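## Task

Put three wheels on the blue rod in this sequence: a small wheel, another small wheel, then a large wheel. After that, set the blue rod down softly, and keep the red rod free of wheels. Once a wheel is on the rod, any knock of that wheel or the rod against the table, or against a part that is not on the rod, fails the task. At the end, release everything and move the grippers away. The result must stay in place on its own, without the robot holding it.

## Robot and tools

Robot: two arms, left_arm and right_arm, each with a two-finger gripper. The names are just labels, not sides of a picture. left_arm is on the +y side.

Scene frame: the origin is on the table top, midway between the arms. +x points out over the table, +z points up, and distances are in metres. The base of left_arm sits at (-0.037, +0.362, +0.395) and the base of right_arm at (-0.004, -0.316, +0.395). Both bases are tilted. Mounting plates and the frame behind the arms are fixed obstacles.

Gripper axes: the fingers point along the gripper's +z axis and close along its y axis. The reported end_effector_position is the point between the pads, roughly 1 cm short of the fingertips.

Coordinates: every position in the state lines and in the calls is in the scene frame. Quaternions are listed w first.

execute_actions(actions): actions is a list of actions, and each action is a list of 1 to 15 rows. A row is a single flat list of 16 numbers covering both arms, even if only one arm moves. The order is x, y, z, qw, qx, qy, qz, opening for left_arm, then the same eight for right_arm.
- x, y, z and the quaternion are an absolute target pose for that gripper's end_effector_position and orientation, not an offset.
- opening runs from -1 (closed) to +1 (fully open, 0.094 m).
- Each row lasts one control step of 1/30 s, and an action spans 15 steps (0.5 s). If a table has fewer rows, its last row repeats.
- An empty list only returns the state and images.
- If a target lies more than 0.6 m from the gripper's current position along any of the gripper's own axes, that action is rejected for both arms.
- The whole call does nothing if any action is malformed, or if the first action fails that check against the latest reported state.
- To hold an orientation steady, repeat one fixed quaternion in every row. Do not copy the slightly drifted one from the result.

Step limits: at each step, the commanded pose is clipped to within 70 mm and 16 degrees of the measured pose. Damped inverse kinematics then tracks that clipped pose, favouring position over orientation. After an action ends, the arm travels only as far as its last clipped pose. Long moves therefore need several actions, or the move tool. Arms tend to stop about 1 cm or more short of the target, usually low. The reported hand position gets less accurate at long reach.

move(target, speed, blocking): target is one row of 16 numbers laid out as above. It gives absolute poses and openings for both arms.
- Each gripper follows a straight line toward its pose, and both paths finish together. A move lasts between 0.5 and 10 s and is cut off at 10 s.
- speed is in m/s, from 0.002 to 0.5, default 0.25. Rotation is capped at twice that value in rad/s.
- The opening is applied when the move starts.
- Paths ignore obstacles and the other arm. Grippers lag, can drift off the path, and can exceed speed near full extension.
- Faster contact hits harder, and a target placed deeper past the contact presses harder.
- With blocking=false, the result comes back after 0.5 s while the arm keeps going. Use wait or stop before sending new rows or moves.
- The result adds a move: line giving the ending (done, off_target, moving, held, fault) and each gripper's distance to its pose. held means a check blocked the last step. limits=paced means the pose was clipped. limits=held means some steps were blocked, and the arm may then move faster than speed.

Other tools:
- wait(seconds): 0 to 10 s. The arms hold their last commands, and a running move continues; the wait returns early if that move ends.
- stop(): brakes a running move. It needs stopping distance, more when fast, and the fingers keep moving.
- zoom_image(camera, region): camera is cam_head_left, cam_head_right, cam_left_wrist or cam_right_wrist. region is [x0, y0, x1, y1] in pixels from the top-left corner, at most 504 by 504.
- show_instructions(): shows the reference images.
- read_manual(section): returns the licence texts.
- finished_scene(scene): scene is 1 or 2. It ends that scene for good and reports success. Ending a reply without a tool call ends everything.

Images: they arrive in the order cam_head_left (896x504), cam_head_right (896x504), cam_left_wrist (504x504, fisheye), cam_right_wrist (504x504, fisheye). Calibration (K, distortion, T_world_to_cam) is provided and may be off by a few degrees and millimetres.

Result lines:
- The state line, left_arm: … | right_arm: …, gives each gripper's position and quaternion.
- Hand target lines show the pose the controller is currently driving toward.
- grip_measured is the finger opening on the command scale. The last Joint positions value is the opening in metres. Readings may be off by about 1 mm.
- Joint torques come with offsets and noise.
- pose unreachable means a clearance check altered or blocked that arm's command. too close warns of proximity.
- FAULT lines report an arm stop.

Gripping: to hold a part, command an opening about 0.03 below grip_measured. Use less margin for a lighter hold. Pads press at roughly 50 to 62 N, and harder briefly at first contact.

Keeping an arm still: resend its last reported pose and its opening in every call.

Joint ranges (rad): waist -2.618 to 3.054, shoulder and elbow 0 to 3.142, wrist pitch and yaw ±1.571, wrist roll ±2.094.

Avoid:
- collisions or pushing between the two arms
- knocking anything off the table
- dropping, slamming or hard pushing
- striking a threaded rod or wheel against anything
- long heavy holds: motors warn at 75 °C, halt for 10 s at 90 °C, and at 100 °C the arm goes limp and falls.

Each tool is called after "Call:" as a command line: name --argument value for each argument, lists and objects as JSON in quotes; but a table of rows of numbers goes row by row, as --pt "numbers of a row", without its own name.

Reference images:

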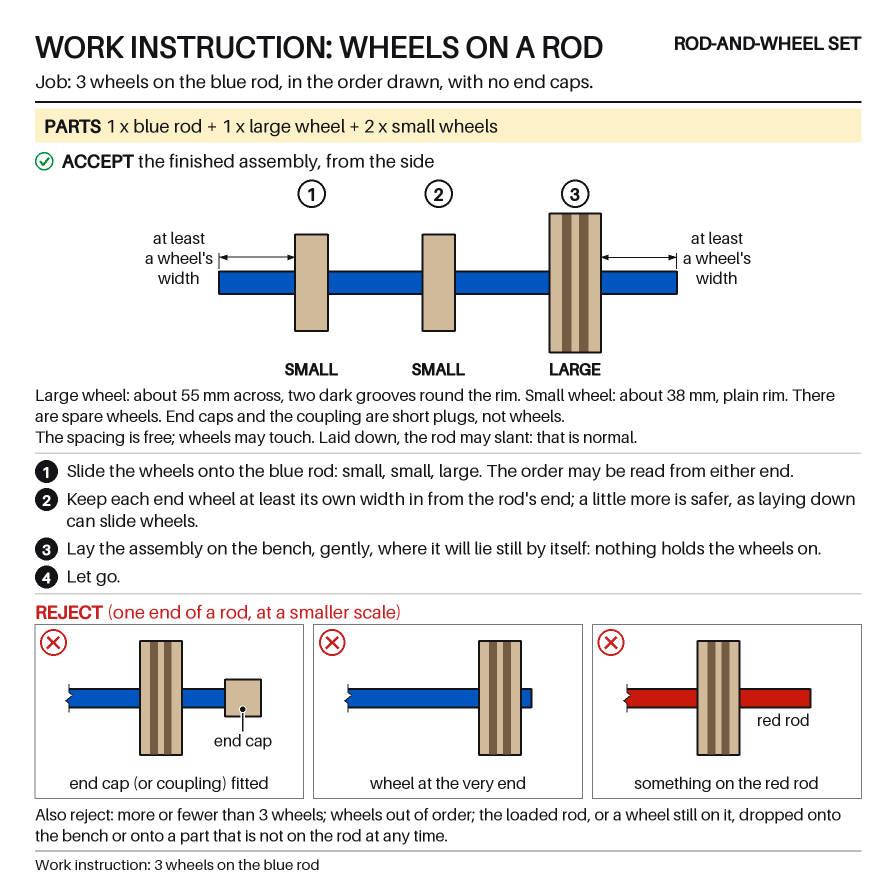

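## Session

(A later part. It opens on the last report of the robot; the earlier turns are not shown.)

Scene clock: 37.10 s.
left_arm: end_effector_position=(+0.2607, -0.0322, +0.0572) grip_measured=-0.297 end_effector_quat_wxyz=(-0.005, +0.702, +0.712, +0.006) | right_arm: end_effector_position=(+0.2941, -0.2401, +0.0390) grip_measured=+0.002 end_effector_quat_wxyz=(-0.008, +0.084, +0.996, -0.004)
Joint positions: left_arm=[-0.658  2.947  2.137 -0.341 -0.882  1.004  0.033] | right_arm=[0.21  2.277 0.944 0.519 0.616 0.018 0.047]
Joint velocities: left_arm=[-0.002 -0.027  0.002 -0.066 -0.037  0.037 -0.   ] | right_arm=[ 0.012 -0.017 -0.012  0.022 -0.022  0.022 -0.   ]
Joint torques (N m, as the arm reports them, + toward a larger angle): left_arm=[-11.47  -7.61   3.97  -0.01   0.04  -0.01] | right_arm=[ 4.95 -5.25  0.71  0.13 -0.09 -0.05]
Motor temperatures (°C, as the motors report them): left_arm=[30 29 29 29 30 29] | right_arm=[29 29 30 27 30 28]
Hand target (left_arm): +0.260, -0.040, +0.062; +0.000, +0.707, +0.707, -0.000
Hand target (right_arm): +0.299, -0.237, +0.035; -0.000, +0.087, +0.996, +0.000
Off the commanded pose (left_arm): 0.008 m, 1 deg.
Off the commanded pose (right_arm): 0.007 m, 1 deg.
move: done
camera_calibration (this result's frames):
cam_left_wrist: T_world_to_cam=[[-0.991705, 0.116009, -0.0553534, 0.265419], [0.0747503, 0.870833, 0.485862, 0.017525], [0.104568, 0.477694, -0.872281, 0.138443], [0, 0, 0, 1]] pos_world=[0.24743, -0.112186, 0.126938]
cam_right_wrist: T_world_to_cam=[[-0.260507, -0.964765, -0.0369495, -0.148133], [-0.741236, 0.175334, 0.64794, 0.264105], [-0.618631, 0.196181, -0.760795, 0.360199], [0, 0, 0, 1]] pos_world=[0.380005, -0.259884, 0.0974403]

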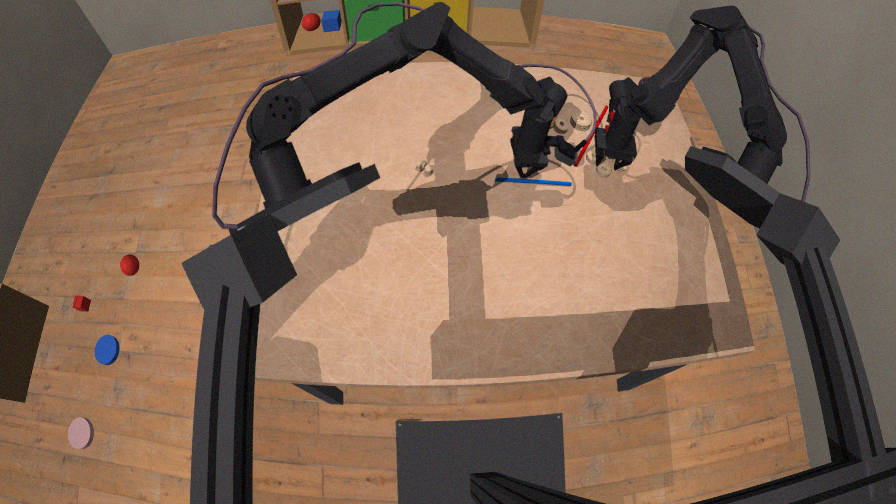

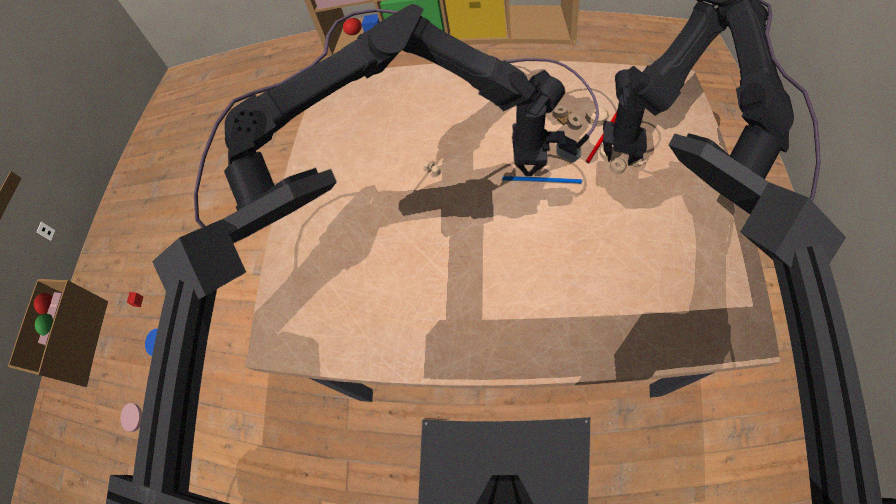

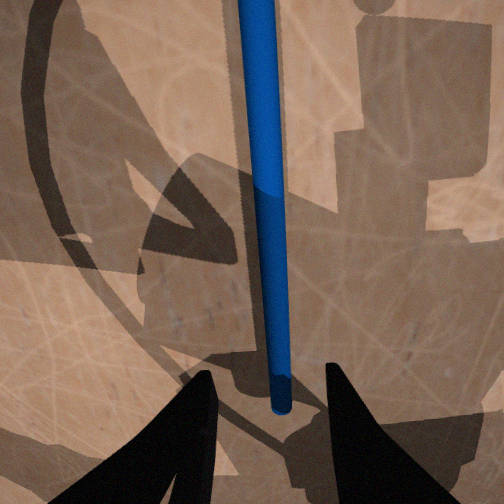

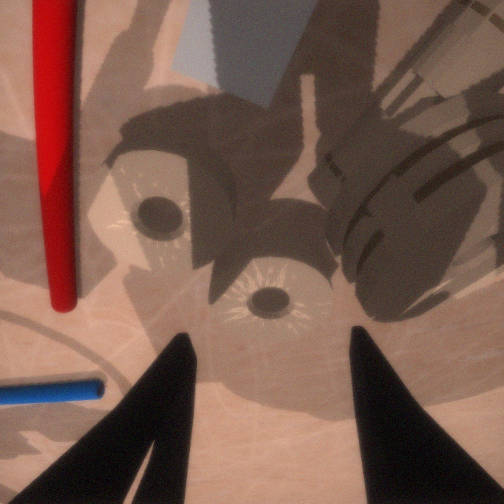

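Call:
move --target '[0.262,-0.036,0.012,0,0.707,0.707,0,-0.3, 0.297,-0.237,0.010,0,0.087,0.996,0,0.0]' --speed 0.05

Call:
move --target '[0.262,-0.036,0.012,0,0.707,0.707,0,-0.9, 0.297,-0.237,0.010,0,0.087,0.996,0,-0.25]' --speed 0.05

Scene clock: 38.50 s.
left_arm: end_effector_position=(+0.2675, -0.0296, +0.0173) grip_measured=-0.297 end_effector_quat_wxyz=(-0.005, +0.706, +0.708, +0.009) | right_arm: end_effector_position=(+0.2913, -0.2396, +0.0139) grip_measured=+0.002 end_effector_quat_wxyz=(-0.010, +0.084, +0.996, -0.004)
Joint positions: left_arm=[-0.595  3.061  2.295 -0.313 -0.861  1.106  0.033] | right_arm=[ 0.172  2.361  1.01   0.551  0.59  -0.013  0.047]
Joint velocities: left_arm=[ 0.007 -0.027 -0.002 -0.007  0.022 -0.007 -0.   ] | right_arm=[ 0.002  0.007 -0.002 -0.037 -0.022 -0.022 -0.   ]
Joint torques (N m, as the arm reports them, + toward a larger angle): left_arm=[-10.2   -6.35   4.11   0.22   0.15   0.11] | right_arm=[ 4.97 -5.4   0.52  0.17 -0.05 -0.03]
Motor temperatures (°C, as the motors report them): left_arm=[31 29 29 29 30 29] | right_arm=[29 29 30 27 30 28]
Hand target (left_arm): +0.262, -0.036, +0.013; -0.000, +0.707, +0.707, -0.000
Hand target (right_arm): +0.297, -0.237, +0.010; -0.000, +0.087, +0.996, +0.000
Off the commanded pose (left_arm): 0.010 m, 1 deg.
Off the commanded pose (right_arm): 0.007 m, 1 deg.
move: done
camera_calibration (this result's frames):
cam_left_wrist: T_world_to_cam=[[-0.989974, 0.127941, -0.0598514, 0.269658], [0.0824931, 0.867661, 0.490265, 0.0319275], [0.114656, 0.480413, -0.869516, 0.0990346], [0, 0, 0, 1]] pos_world=[0.252966, -0.10978, 0.0865986]
cam_right_wrist: T_world_to_cam=[[-0.260532, -0.964784, -0.0362471, -0.149268], [-0.738765, 0.175046, 0.650834, 0.277308], [-0.62157, 0.196341, -0.758354, 0.340121], [0, 0, 0, 1]] pos_world=[0.377386, -0.259333, 0.0720403]

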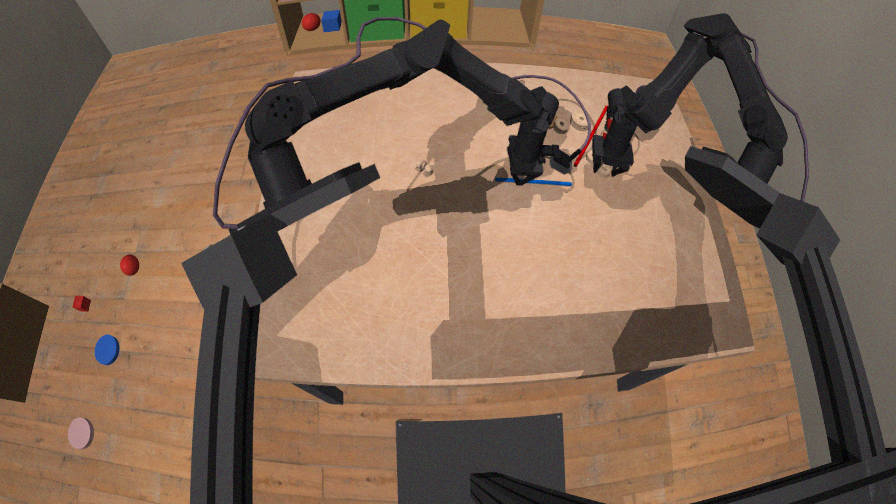

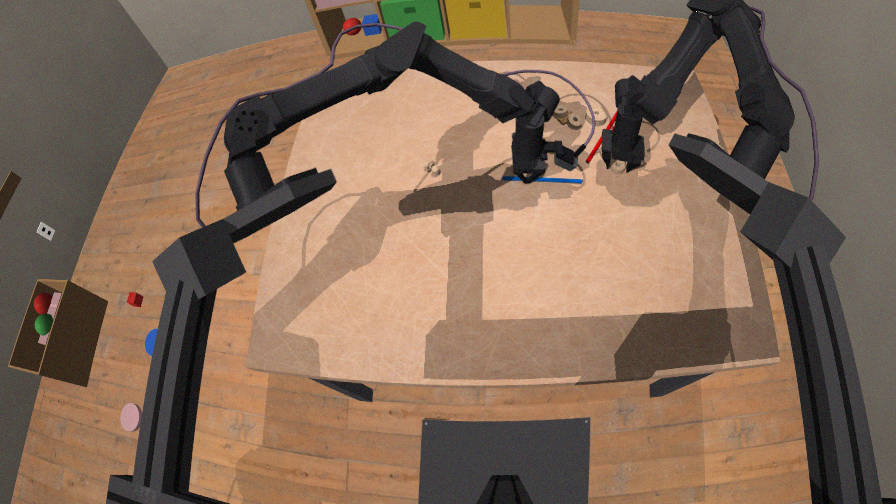

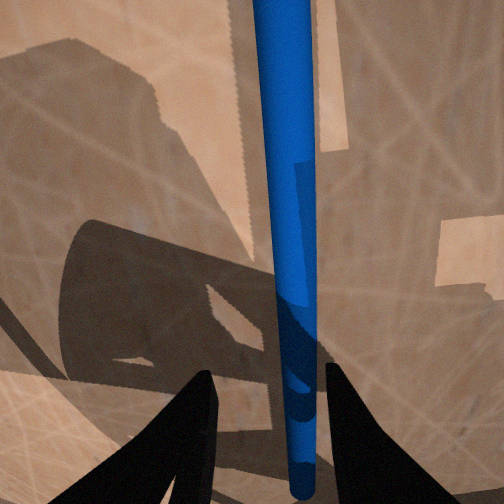

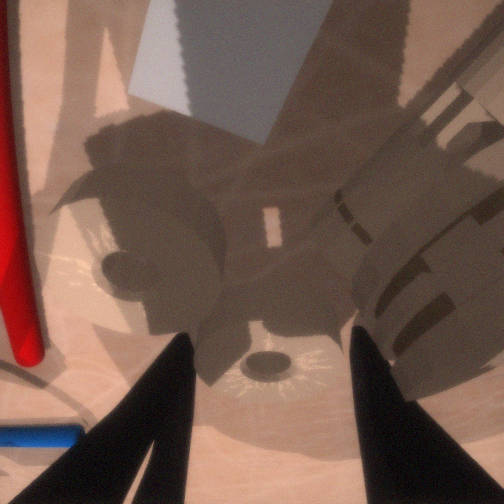

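Scene clock: 39.20 s.
left_arm: end_effector_position=(+0.2687, -0.0295, +0.0171) grip_measured=-0.836 end_effector_quat_wxyz=(-0.004, +0.705, +0.709, +0.011) | right_arm: end_effector_position=(+0.2919, -0.2396, +0.0139) grip_measured=-0.194 end_effector_quat_wxyz=(-0.008, +0.084, +0.996, -0.003)
Joint positions: left_arm=[-0.595  3.061  2.295 -0.308 -0.863  1.107  0.008] | right_arm=[ 0.172  2.361  1.01   0.554  0.589 -0.015  0.038]
Joint velocities: left_arm=[ 0.002  0.002 -0.007  0.022  0.007  0.11   0.   ] | right_arm=[0.002 0.002 0.002 0.007 0.081 0.051 0.   ]
Joint torques (N m, as the arm reports them, + toward a larger angle): left_arm=[-10.25  -6.43   3.69   0.21   0.16   0.09] | right_arm=[ 4.63 -5.28  0.48  0.12 -0.05 -0.09]
Motor temperatures (°C, as the motors report them): left_arm=[31 29 29 29 30 29] | right_arm=[29 29 30 27 30 28]
Hand target (left_arm): +0.262, -0.036, +0.012; +0.000, +0.707, +0.707, +0.000
Hand target (right_arm): +0.297, -0.237, +0.010; -0.000, +0.087, +0.996, -0.000
Off the commanded pose (left_arm): 0.011 m, 1 deg.
Off the commanded pose (right_arm): 0.007 m, 1 deg.
move: off_target (left_arm)
camera_calibration (this result's frames):
cam_left_wrist: T_world_to_cam=[[-0.9901, 0.124987, -0.0638835, 0.27077], [0.0777766, 0.867363, 0.491561, 0.0330047], [0.116849, 0.481726, -0.868497, 0.0981367], [0, 0, 0, 1]] pos_world=[0.254055, -0.109745, 0.0863052]
cam_right_wrist: T_world_to_cam=[[-0.26022, -0.964846, -0.0368344, -0.149244], [-0.74047, 0.174932, 0.648924, 0.278316], [-0.619669, 0.196138, -0.759961, 0.339956], [0, 0, 0, 1]] pos_world=[0.377909, -0.259363, 0.0722499]

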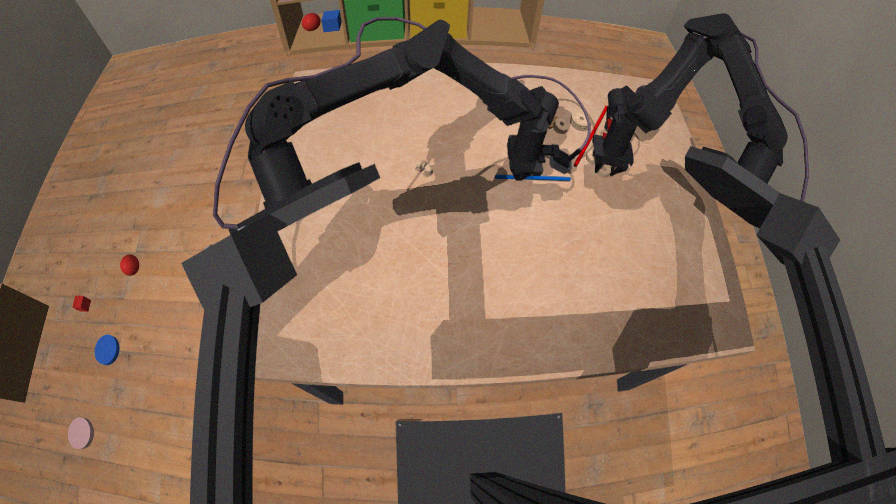

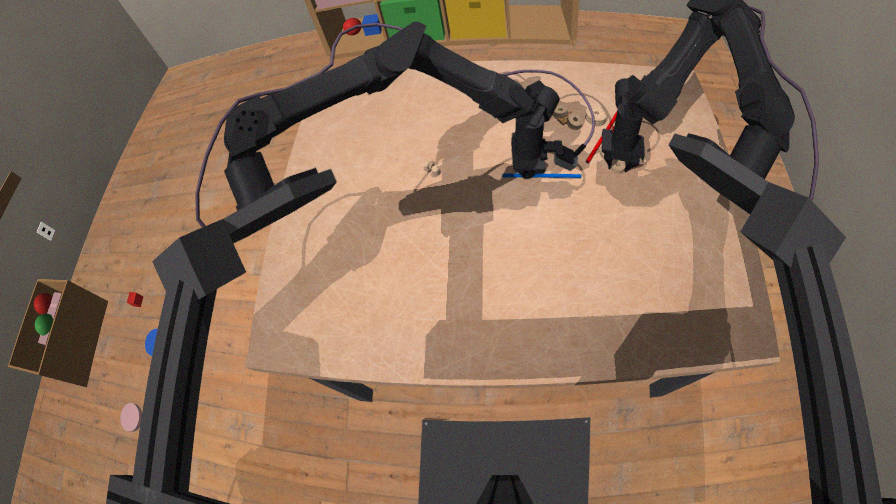

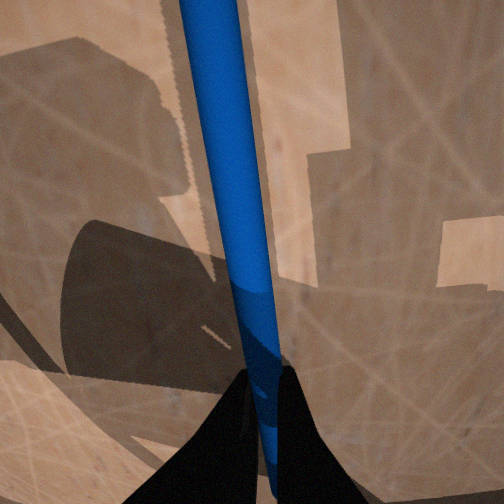

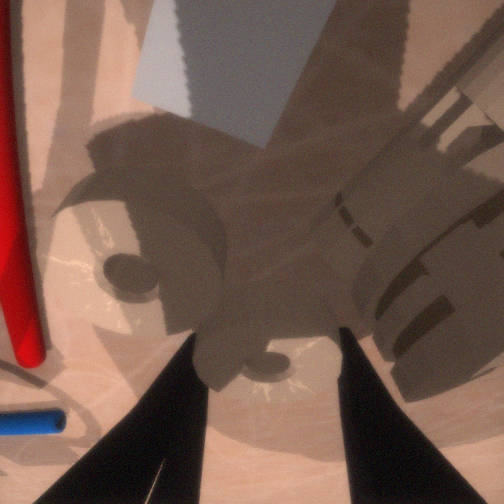

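Call:
move --target '[0.262,-0.02,0.10,0,0.707,0.707,0,-0.9, 0.297,-0.237,0.10,0,0.087,0.996,0,-0.25]' --speed 0.15

Call:
move --target '[0.25,0.0,0.11,0.5,0.5,0.5,-0.5,-0.9, 0.27,-0.12,0.27,0,0.087,0.996,0,-0.25]' --speed 0.3

Scene clock: 40.57 s.
left_arm: end_effector_position=(+0.2661, -0.0159, +0.0906) grip_measured=-0.836 end_effector_quat_wxyz=(-0.003, +0.702, +0.712, +0.004) | right_arm: end_effector_position=(+0.3020, -0.2404, +0.0928) grip_measured=-0.194 end_effector_quat_wxyz=(+0.005, +0.094, +0.996, -0.000)
Joint positions: left_arm=[-0.686  2.791  1.939 -0.324 -0.888  0.969  0.008] | right_arm=[0.303 2.094 0.821 0.44  0.672 0.104 0.038]
Joint velocities: left_arm=[-0.012 -0.017  0.002  0.007 -0.007 -0.022 -0.   ] | right_arm=[0.007 0.002 0.002 0.037 0.095 0.022 0.   ]
Joint torques (N m, as the arm reports them, + toward a larger angle): left_arm=[-11.53  -9.55   0.76  -0.01   0.01  -0.03] | right_arm=[ 5.87 -6.89 -1.78 -0.13  0.1   0.05]
Motor temperatures (°C, as the motors report them): left_arm=[31 29 29 29 30 29] | right_arm=[29 29 30 27 30 28]
Hand target (left_arm): +0.262, -0.020, +0.099; +0.000, +0.707, +0.707, +0.000
Hand target (right_arm): +0.297, -0.238, +0.099; +0.001, +0.086, +0.996, -0.001
Off the commanded pose (left_arm): 0.011 m, 1 deg.
Off the commanded pose (right_arm): 0.009 m, 1 deg.
move: off_target (left_arm)
camera_calibration (this result's frames):
cam_left_wrist: T_world_to_cam=[[-0.991615, 0.116074, -0.0568094, 0.270802], [0.0747863, 0.873941, 0.480243, -0.0127547], [0.105392, 0.471967, -0.875294, 0.159249], [0, 0, 0, 1]] pos_world=[0.252702, -0.0954465, 0.160899]
cam_right_wrist: T_world_to_cam=[[-0.278501, -0.959256, -0.047599, -0.136648], [-0.754052, 0.187691, 0.629426, 0.243652], [-0.594846, 0.211188, -0.775601, 0.403895], [0, 0, 0, 1]] pos_world=[0.385925, -0.262109, 0.153397]

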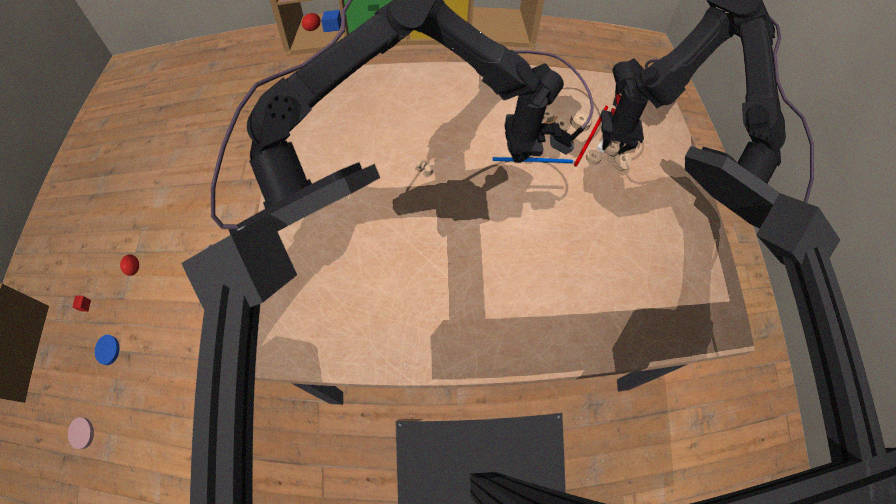

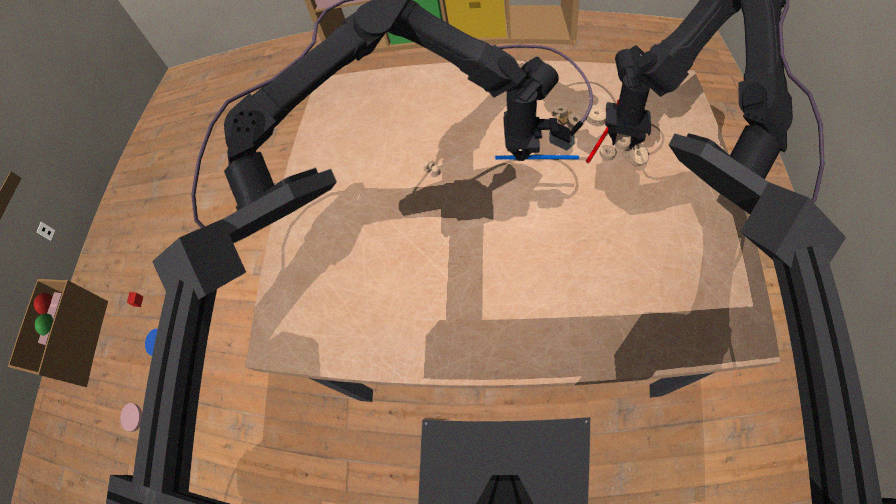

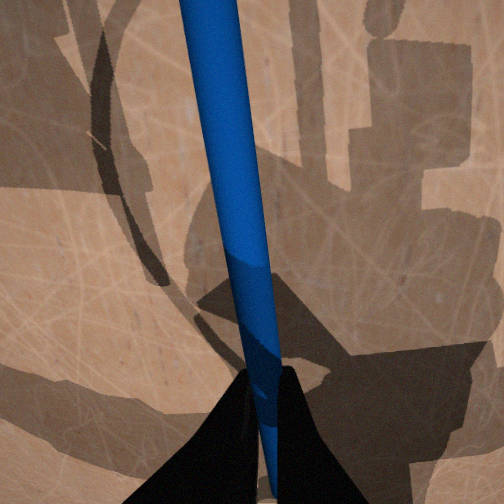

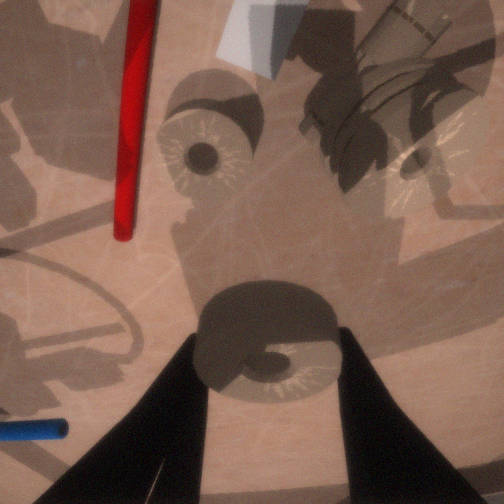

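Scene clock: 43.87 s.
left_arm: end_effector_position=(+0.2516, +0.0051, +0.1011) grip_measured=-0.836 end_effector_quat_wxyz=(+0.489, +0.505, +0.515, -0.491) | right_arm: end_effector_position=(+0.2678, -0.1289, +0.2631) grip_measured=-0.194 end_effector_quat_wxyz=(-0.005, +0.094, +0.996, -0.001)
Joint positions: left_arm=[-0.152  2.695  1.441  0.488  0.964  1.556  0.008] | right_arm=[ 0.945  2.044  1.    -0.466  0.936  0.988  0.038]
Joint velocities: left_arm=[-0.017  0.012  0.007 -0.007 -0.007 -0.007 -0.   ] | right_arm=[-0.007  0.002 -0.002 -0.051 -0.081 -0.037 -0.   ]
Joint torques (N m, as the arm reports them, + toward a larger angle): left_arm=[-7.44 -6.    0.74  0.06  0.68  0.05] | right_arm=[ 7.62 -3.92  4.88 -0.32  0.16  0.08]
Motor temperatures (°C, as the motors report them): left_arm=[31 29 29 29 30 29] | right_arm=[29 29 30 27 30 28]
Hand target (left_arm): +0.250, -0.001, +0.108; +0.497, +0.498, +0.502, -0.503
Hand target (right_arm): +0.270, -0.124, +0.268; +0.004, +0.086, +0.996, -0.001
Off the commanded pose (left_arm): 0.010 m, 2 deg.
Off the commanded pose (right_arm): 0.012 m, 1 deg.
move: off_target (right_arm)
camera_calibration (this result's frames):
cam_left_wrist: T_world_to_cam=[[-0.990959, -0.0599457, -0.12003, 0.261754], [0.073202, 0.508169, -0.858141, 0.102485], [0.112437, -0.859169, -0.499186, 0.126982], [0, 0, 0, 1]] pos_world=[0.237607, 0.0727105, 0.182752]
cam_right_wrist: T_world_to_cam=[[-0.277887, -0.959662, -0.0427471, -0.0326134], [-0.74178, 0.186095, 0.644306, 0.0823303], [-0.610362, 0.210753, -0.763572, 0.492991], [0, 0, 0, 1]] pos_world=[0.352911, -0.150518, 0.321994]

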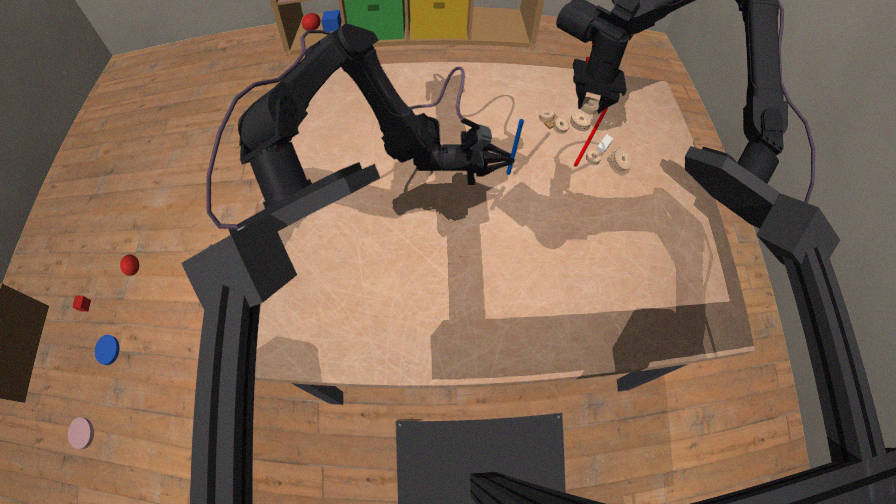

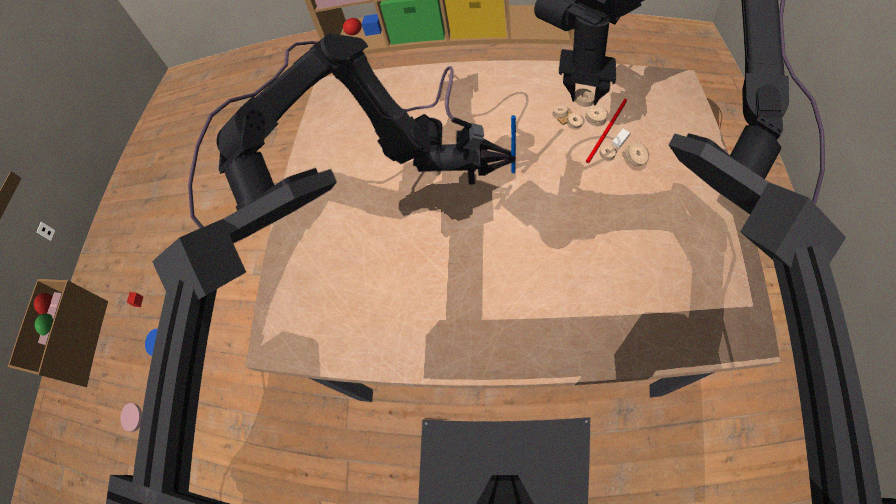

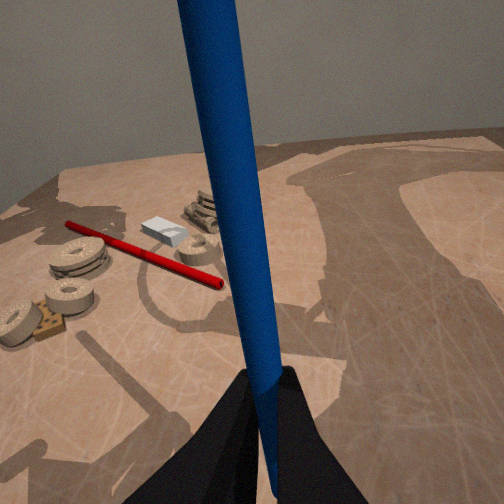

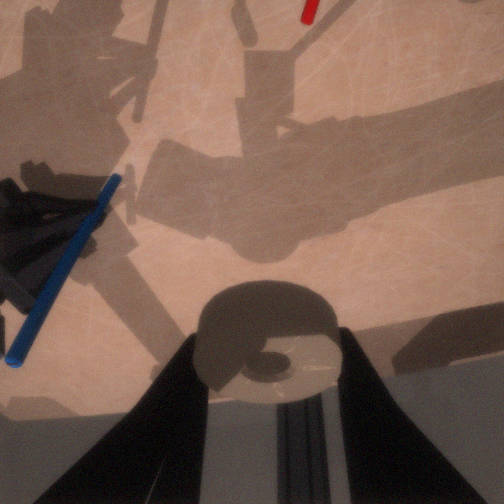

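Call:
move --target '[0.25,0.0,0.11,0.5,0.5,0.5,-0.5,-0.9, 0.24,0.0,0.255,0,0.087,0.996,0,-0.25]' --speed 0.15

Scene clock: 45.37 s.
left_arm: end_effector_position=(+0.2518, +0.0069, +0.0995) grip_measured=-0.836 end_effector_quat_wxyz=(+0.489, +0.505, +0.516, -0.489) | right_arm: end_effector_position=(+0.2400, -0.0071, +0.2466) grip_measured=-0.194 end_effector_quat_wxyz=(-0.005, +0.094, +0.996, -0.004)
Joint positions: left_arm=[-0.147  2.695  1.441  0.486  0.966  1.562  0.008] | right_arm=[ 1.069  2.537  1.458 -0.609  0.936  1.206  0.038]
Joint velocities: left_arm=[-0.002 -0.002 -0.002 -0.007  0.037  0.007 -0.   ] | right_arm=[-0.002 -0.002 -0.007 -0.007 -0.007  0.022  0.001]
Joint torques (N m, as the arm reports them, + toward a larger angle): left_arm=[-7.85 -6.59 -0.37  0.16  0.72  0.03] | right_arm=[ 9.79 -5.65  4.89 -0.39  0.01  0.05]
Motor temperatures (°C, as the motors report them): left_arm=[31 29 29 29 30 29] | right_arm=[29 29 30 27 30 28]
Hand target (left_arm): +0.250, +0.000, +0.110; +0.500, +0.500, +0.500, -0.500
Hand target (right_arm): +0.239, -0.001, +0.255; +0.001, +0.087, +0.996, +0.000
Off the commanded pose (left_arm): 0.013 m, 3 deg.
Off the commanded pose (right_arm): 0.011 m, 1 deg.
move: off_target (left_arm, right_arm)
camera_calibration (this result's frames):
cam_left_wrist: T_world_to_cam=[[-0.990541, -0.0613149, -0.122759, 0.262013], [0.0746227, 0.510063, -0.856894, 0.0997121], [0.115155, -0.857949, -0.500663, 0.127261], [0, 0, 0, 1]] pos_world=[0.237439, 0.074389, 0.181322]
cam_right_wrist: T_world_to_cam=[[-0.279153, -0.959564, -0.0362003, 0.0745532], [-0.741075, 0.191311, 0.64359, 0.0497316], [-0.61064, 0.206487, -0.764514, 0.438011], [0, 0, 0, 1]] pos_world=[0.325134, -0.0284193, 0.305557]

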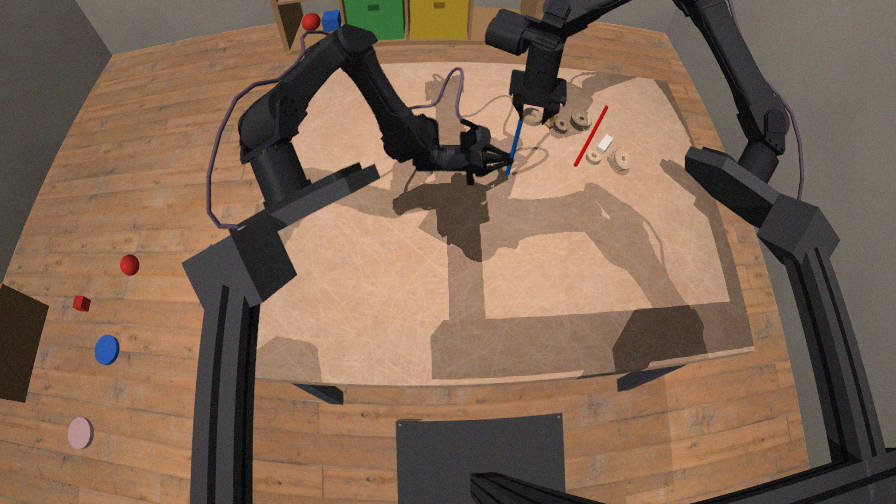

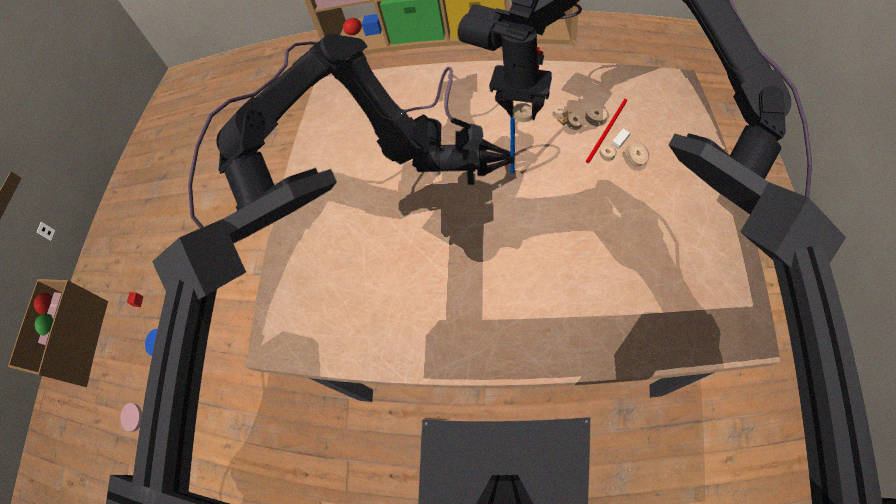

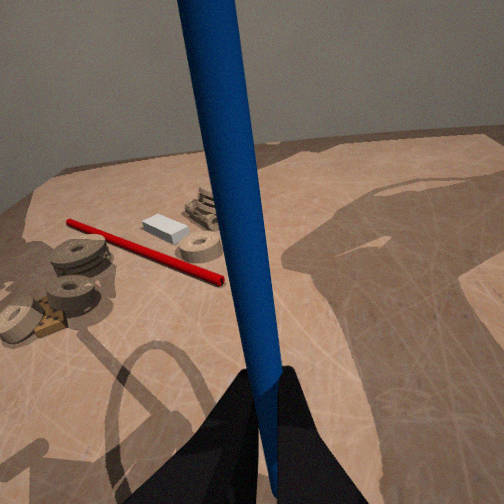

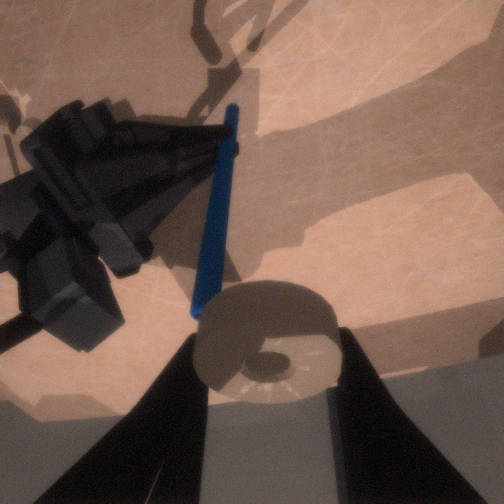

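Call:
move --target '[0.25,0.0,0.11,0.5,0.5,0.5,-0.5,-0.9, 0.243,0.02,0.25,0,0.087,0.996,0,-0.25]' --speed 0.08

Call:
zoom_image --camera "cam_head_left" --region '[460, 70, 580, 190]'

Call:
zoom_image --camera "cam_head_right" --region '[460, 70, 580, 190]'

Scene clock: 46.27 s.
left_arm: end_effector_position=(+0.2520, +0.0080, +0.0985) grip_measured=-0.836 end_effector_quat_wxyz=(+0.489, +0.505, +0.517, -0.489) | right_arm: end_effector_position=(+0.2459, +0.0122, +0.2405) grip_measured=-0.194 end_effector_quat_wxyz=(-0.005, +0.098, +0.995, -0.005)
Joint positions: left_arm=[-0.144  2.695  1.441  0.486  0.965  1.562  0.008] | right_arm=[ 1.064  2.613  1.577 -0.649  0.936  1.209  0.038]
Joint velocities: left_arm=[ 0.012  0.032 -0.012 -0.037  0.007 -0.007 -0.001] | right_arm=[-0.017 -0.002  0.002 -0.037 -0.066 -0.051  0.   ]
Joint torques (N m, as the arm reports them, + toward a larger angle): left_arm=[-8.15 -6.62 -0.43  0.15  0.72  0.03] | right_arm=[10.47 -5.87  5.23 -0.37  0.03  0.03]
Motor temperatures (°C, as the motors report them): left_arm=[31 29 29 29 30 29] | right_arm=[29 29 30 27 30 28]
Hand target (left_arm): +0.250, +0.000, +0.110; +0.500, +0.500, +0.500, -0.500
Hand target (right_arm): +0.243, +0.020, +0.250; +0.000, +0.087, +0.996, +0.001
Off the commanded pose (left_arm): 0.014 m, 3 deg.
Off the commanded pose (right_arm): 0.013 m, 2 deg.
move: off_target (left_arm, right_arm)
camera_calibration (this result's frames):
cam_left_wrist: T_world_to_cam=[[-0.990567, -0.0625853, -0.121898, 0.262135], [0.0729553, 0.512144, -0.855796, 0.0985789], [0.115989, -0.856617, -0.502747, 0.127572], [0, 0, 0, 1]] pos_world=[0.237674, 0.0751992, 0.180453]
cam_right_wrist: T_world_to_cam=[[-0.286842, -0.957347, -0.0347735, 0.0960333], [-0.738775, 0.197953, 0.644225, 0.0535249], [-0.609864, 0.210481, -0.764045, 0.432625], [0, 0, 0, 1]] pos_world=[0.330932, -0.00971757, 0.299402]

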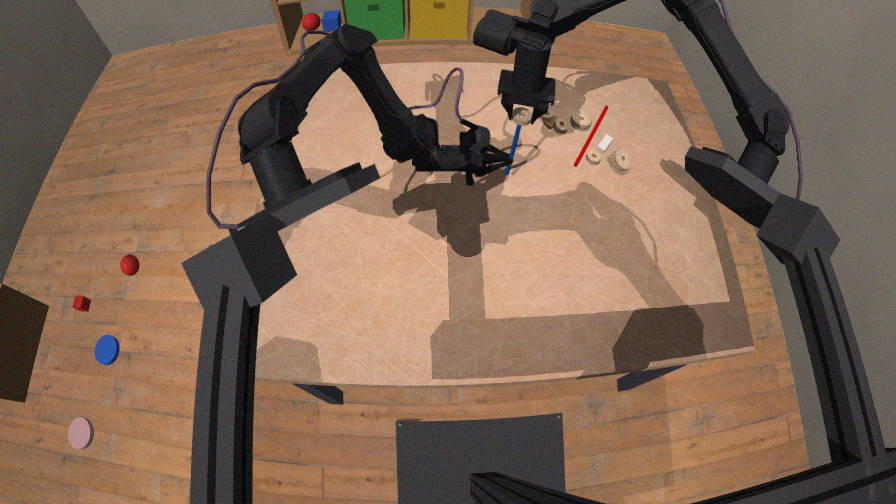

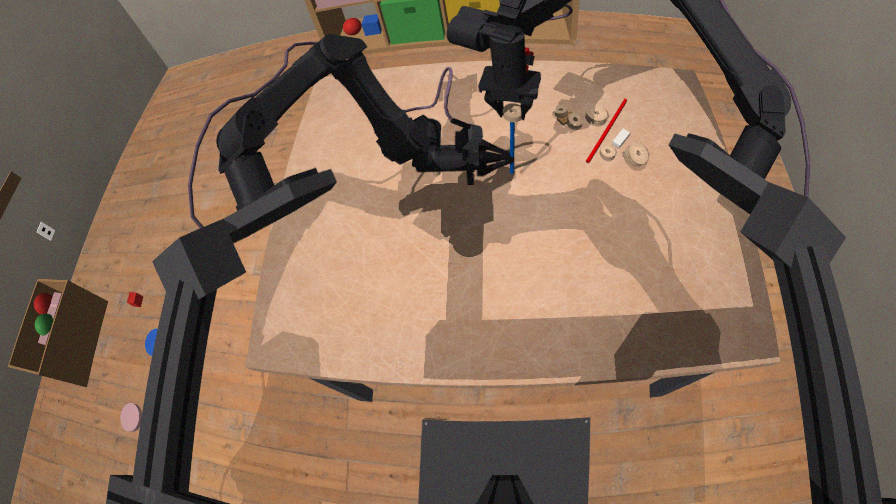

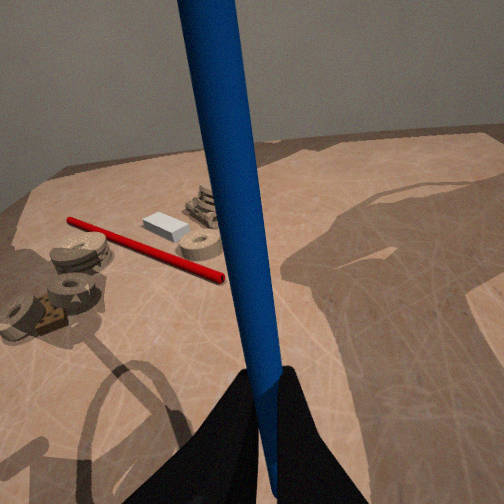

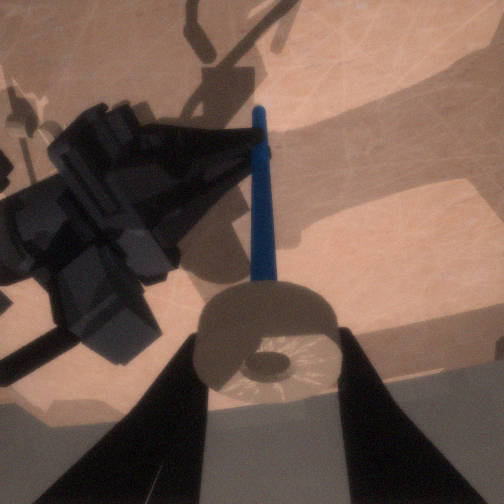

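Region (460, 70, 580, 190) of cam_head_left's 896x504 image, scaled by 4.200, with more detail than that image has.

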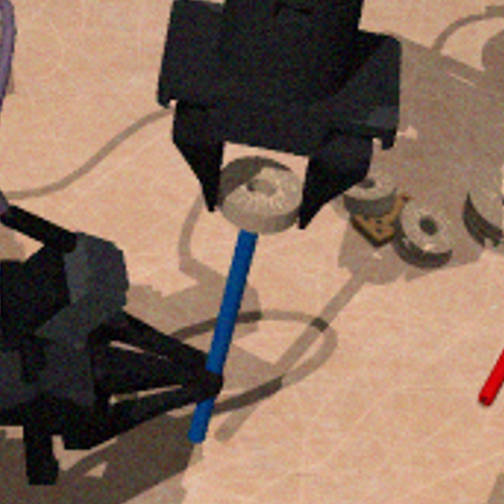

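Region (460, 70, 580, 190) of cam_head_right's 896x504 image, scaled by 4.200, with more detail than that image has.

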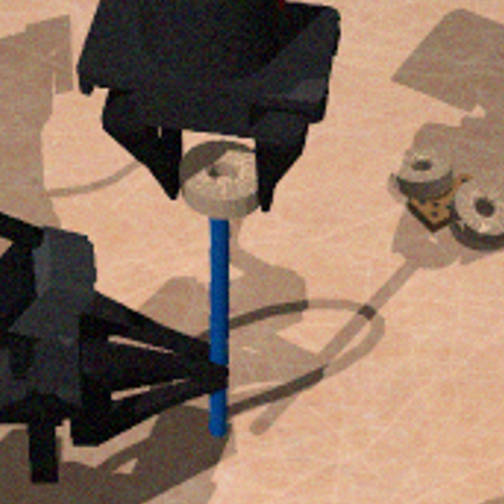

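Call:
move --target '[0.25,0.0,0.11,0.5,0.5,0.5,-0.5,-0.9, 0.243,0.021,0.225,0,0.087,0.996,0,-0.25]' --speed 0.03

Call:
zoom_image --camera "cam_head_left" --region '[460, 70, 580, 190]'

Scene clock: 47.40 s.
left_arm: end_effector_position=(+0.2523, +0.0094, +0.0921) grip_measured=-0.836 end_effector_quat_wxyz=(+0.482, +0.513, +0.524, -0.479) | right_arm: end_effector_position=(+0.2463, +0.0160, +0.2304) grip_measured=-0.194 end_effector_quat_wxyz=(-0.004, +0.086, +0.996, -0.002)
Joint positions: left_arm=[-0.141  2.695  1.441  0.486  0.936  1.566  0.008] | right_arm=[ 1.047  2.631  1.578 -0.596  0.937  1.147  0.038]
Joint velocities: left_arm=[-0.012 -0.002 -0.012 -0.051 -0.022  0.051 -0.001] | right_arm=[ 0.007  0.022 -0.002  0.022 -0.051 -0.007 -0.001]
Joint torques (N m, as the arm reports them, + toward a larger angle): left_arm=[-8.21 -6.52 -0.38  0.14  0.97  0.01] | right_arm=[ 8.51 -5.23  3.76  0.19  0.   -0.06]
Motor temperatures (°C, as the motors report them): left_arm=[31 29 29 29 30 29] | right_arm=[30 29 30 27 30 28]
Hand target (left_arm): +0.250, +0.000, +0.110; +0.500, +0.500, +0.500, -0.500
Hand target (right_arm): +0.243, +0.021, +0.225; -0.000, +0.087, +0.996, -0.001
Off the commanded pose (left_arm): 0.020 m, 4 deg.
Off the commanded pose (right_arm): 0.008 m, 1 deg.
move: off_target (left_arm)
camera_calibration (this result's frames):
cam_left_wrist: T_world_to_cam=[[-0.990239, -0.0601606, -0.125728, 0.26197], [0.073783, 0.539034, -0.839046, 0.0903726], [0.118249, -0.840133, -0.529334, 0.127356], [0, 0, 0, 1]] pos_world=[0.237686, 0.0740426, 0.176178]
cam_right_wrist: T_world_to_cam=[[-0.263986, -0.963628, -0.0416301, 0.0955062], [-0.745234, 0.176376, 0.643053, 0.0617838], [-0.612321, 0.200781, -0.764689, 0.42529], [0, 0, 0, 1]] pos_world=[0.33167, -0.00425488, 0.28946]

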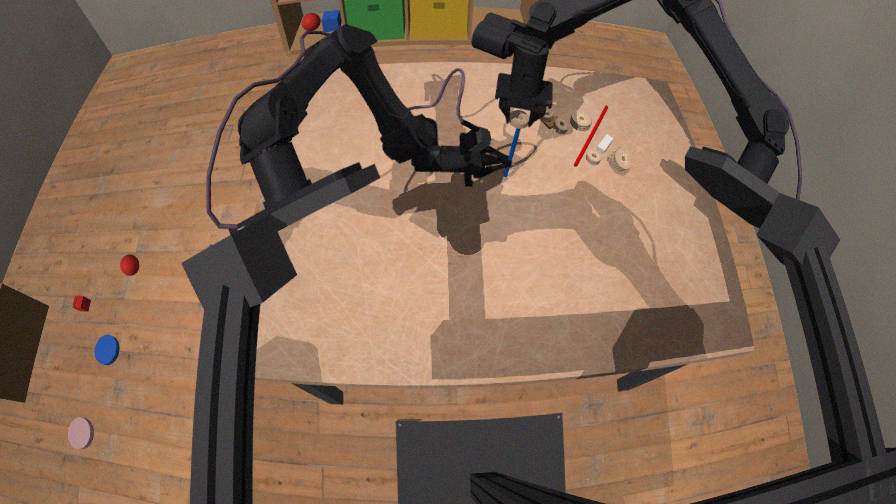

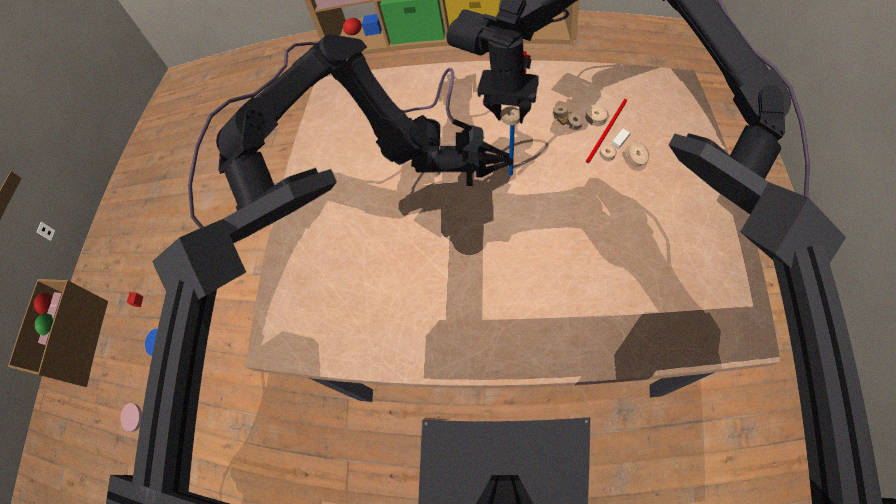

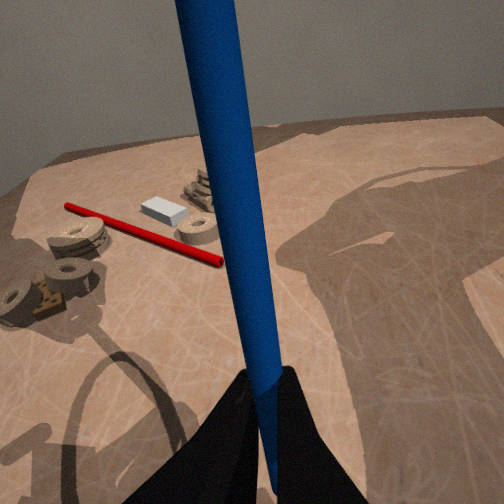

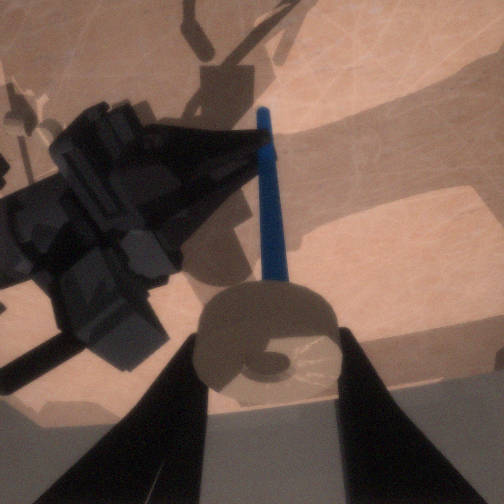

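Region (460, 70, 580, 190) of cam_head_left's 896x504 image, scaled by 4.200, with more detail than that image has.

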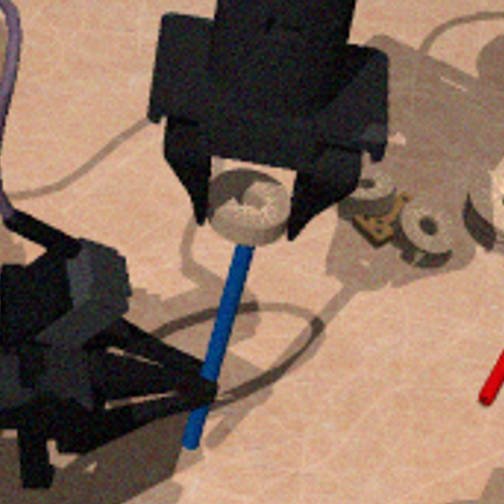

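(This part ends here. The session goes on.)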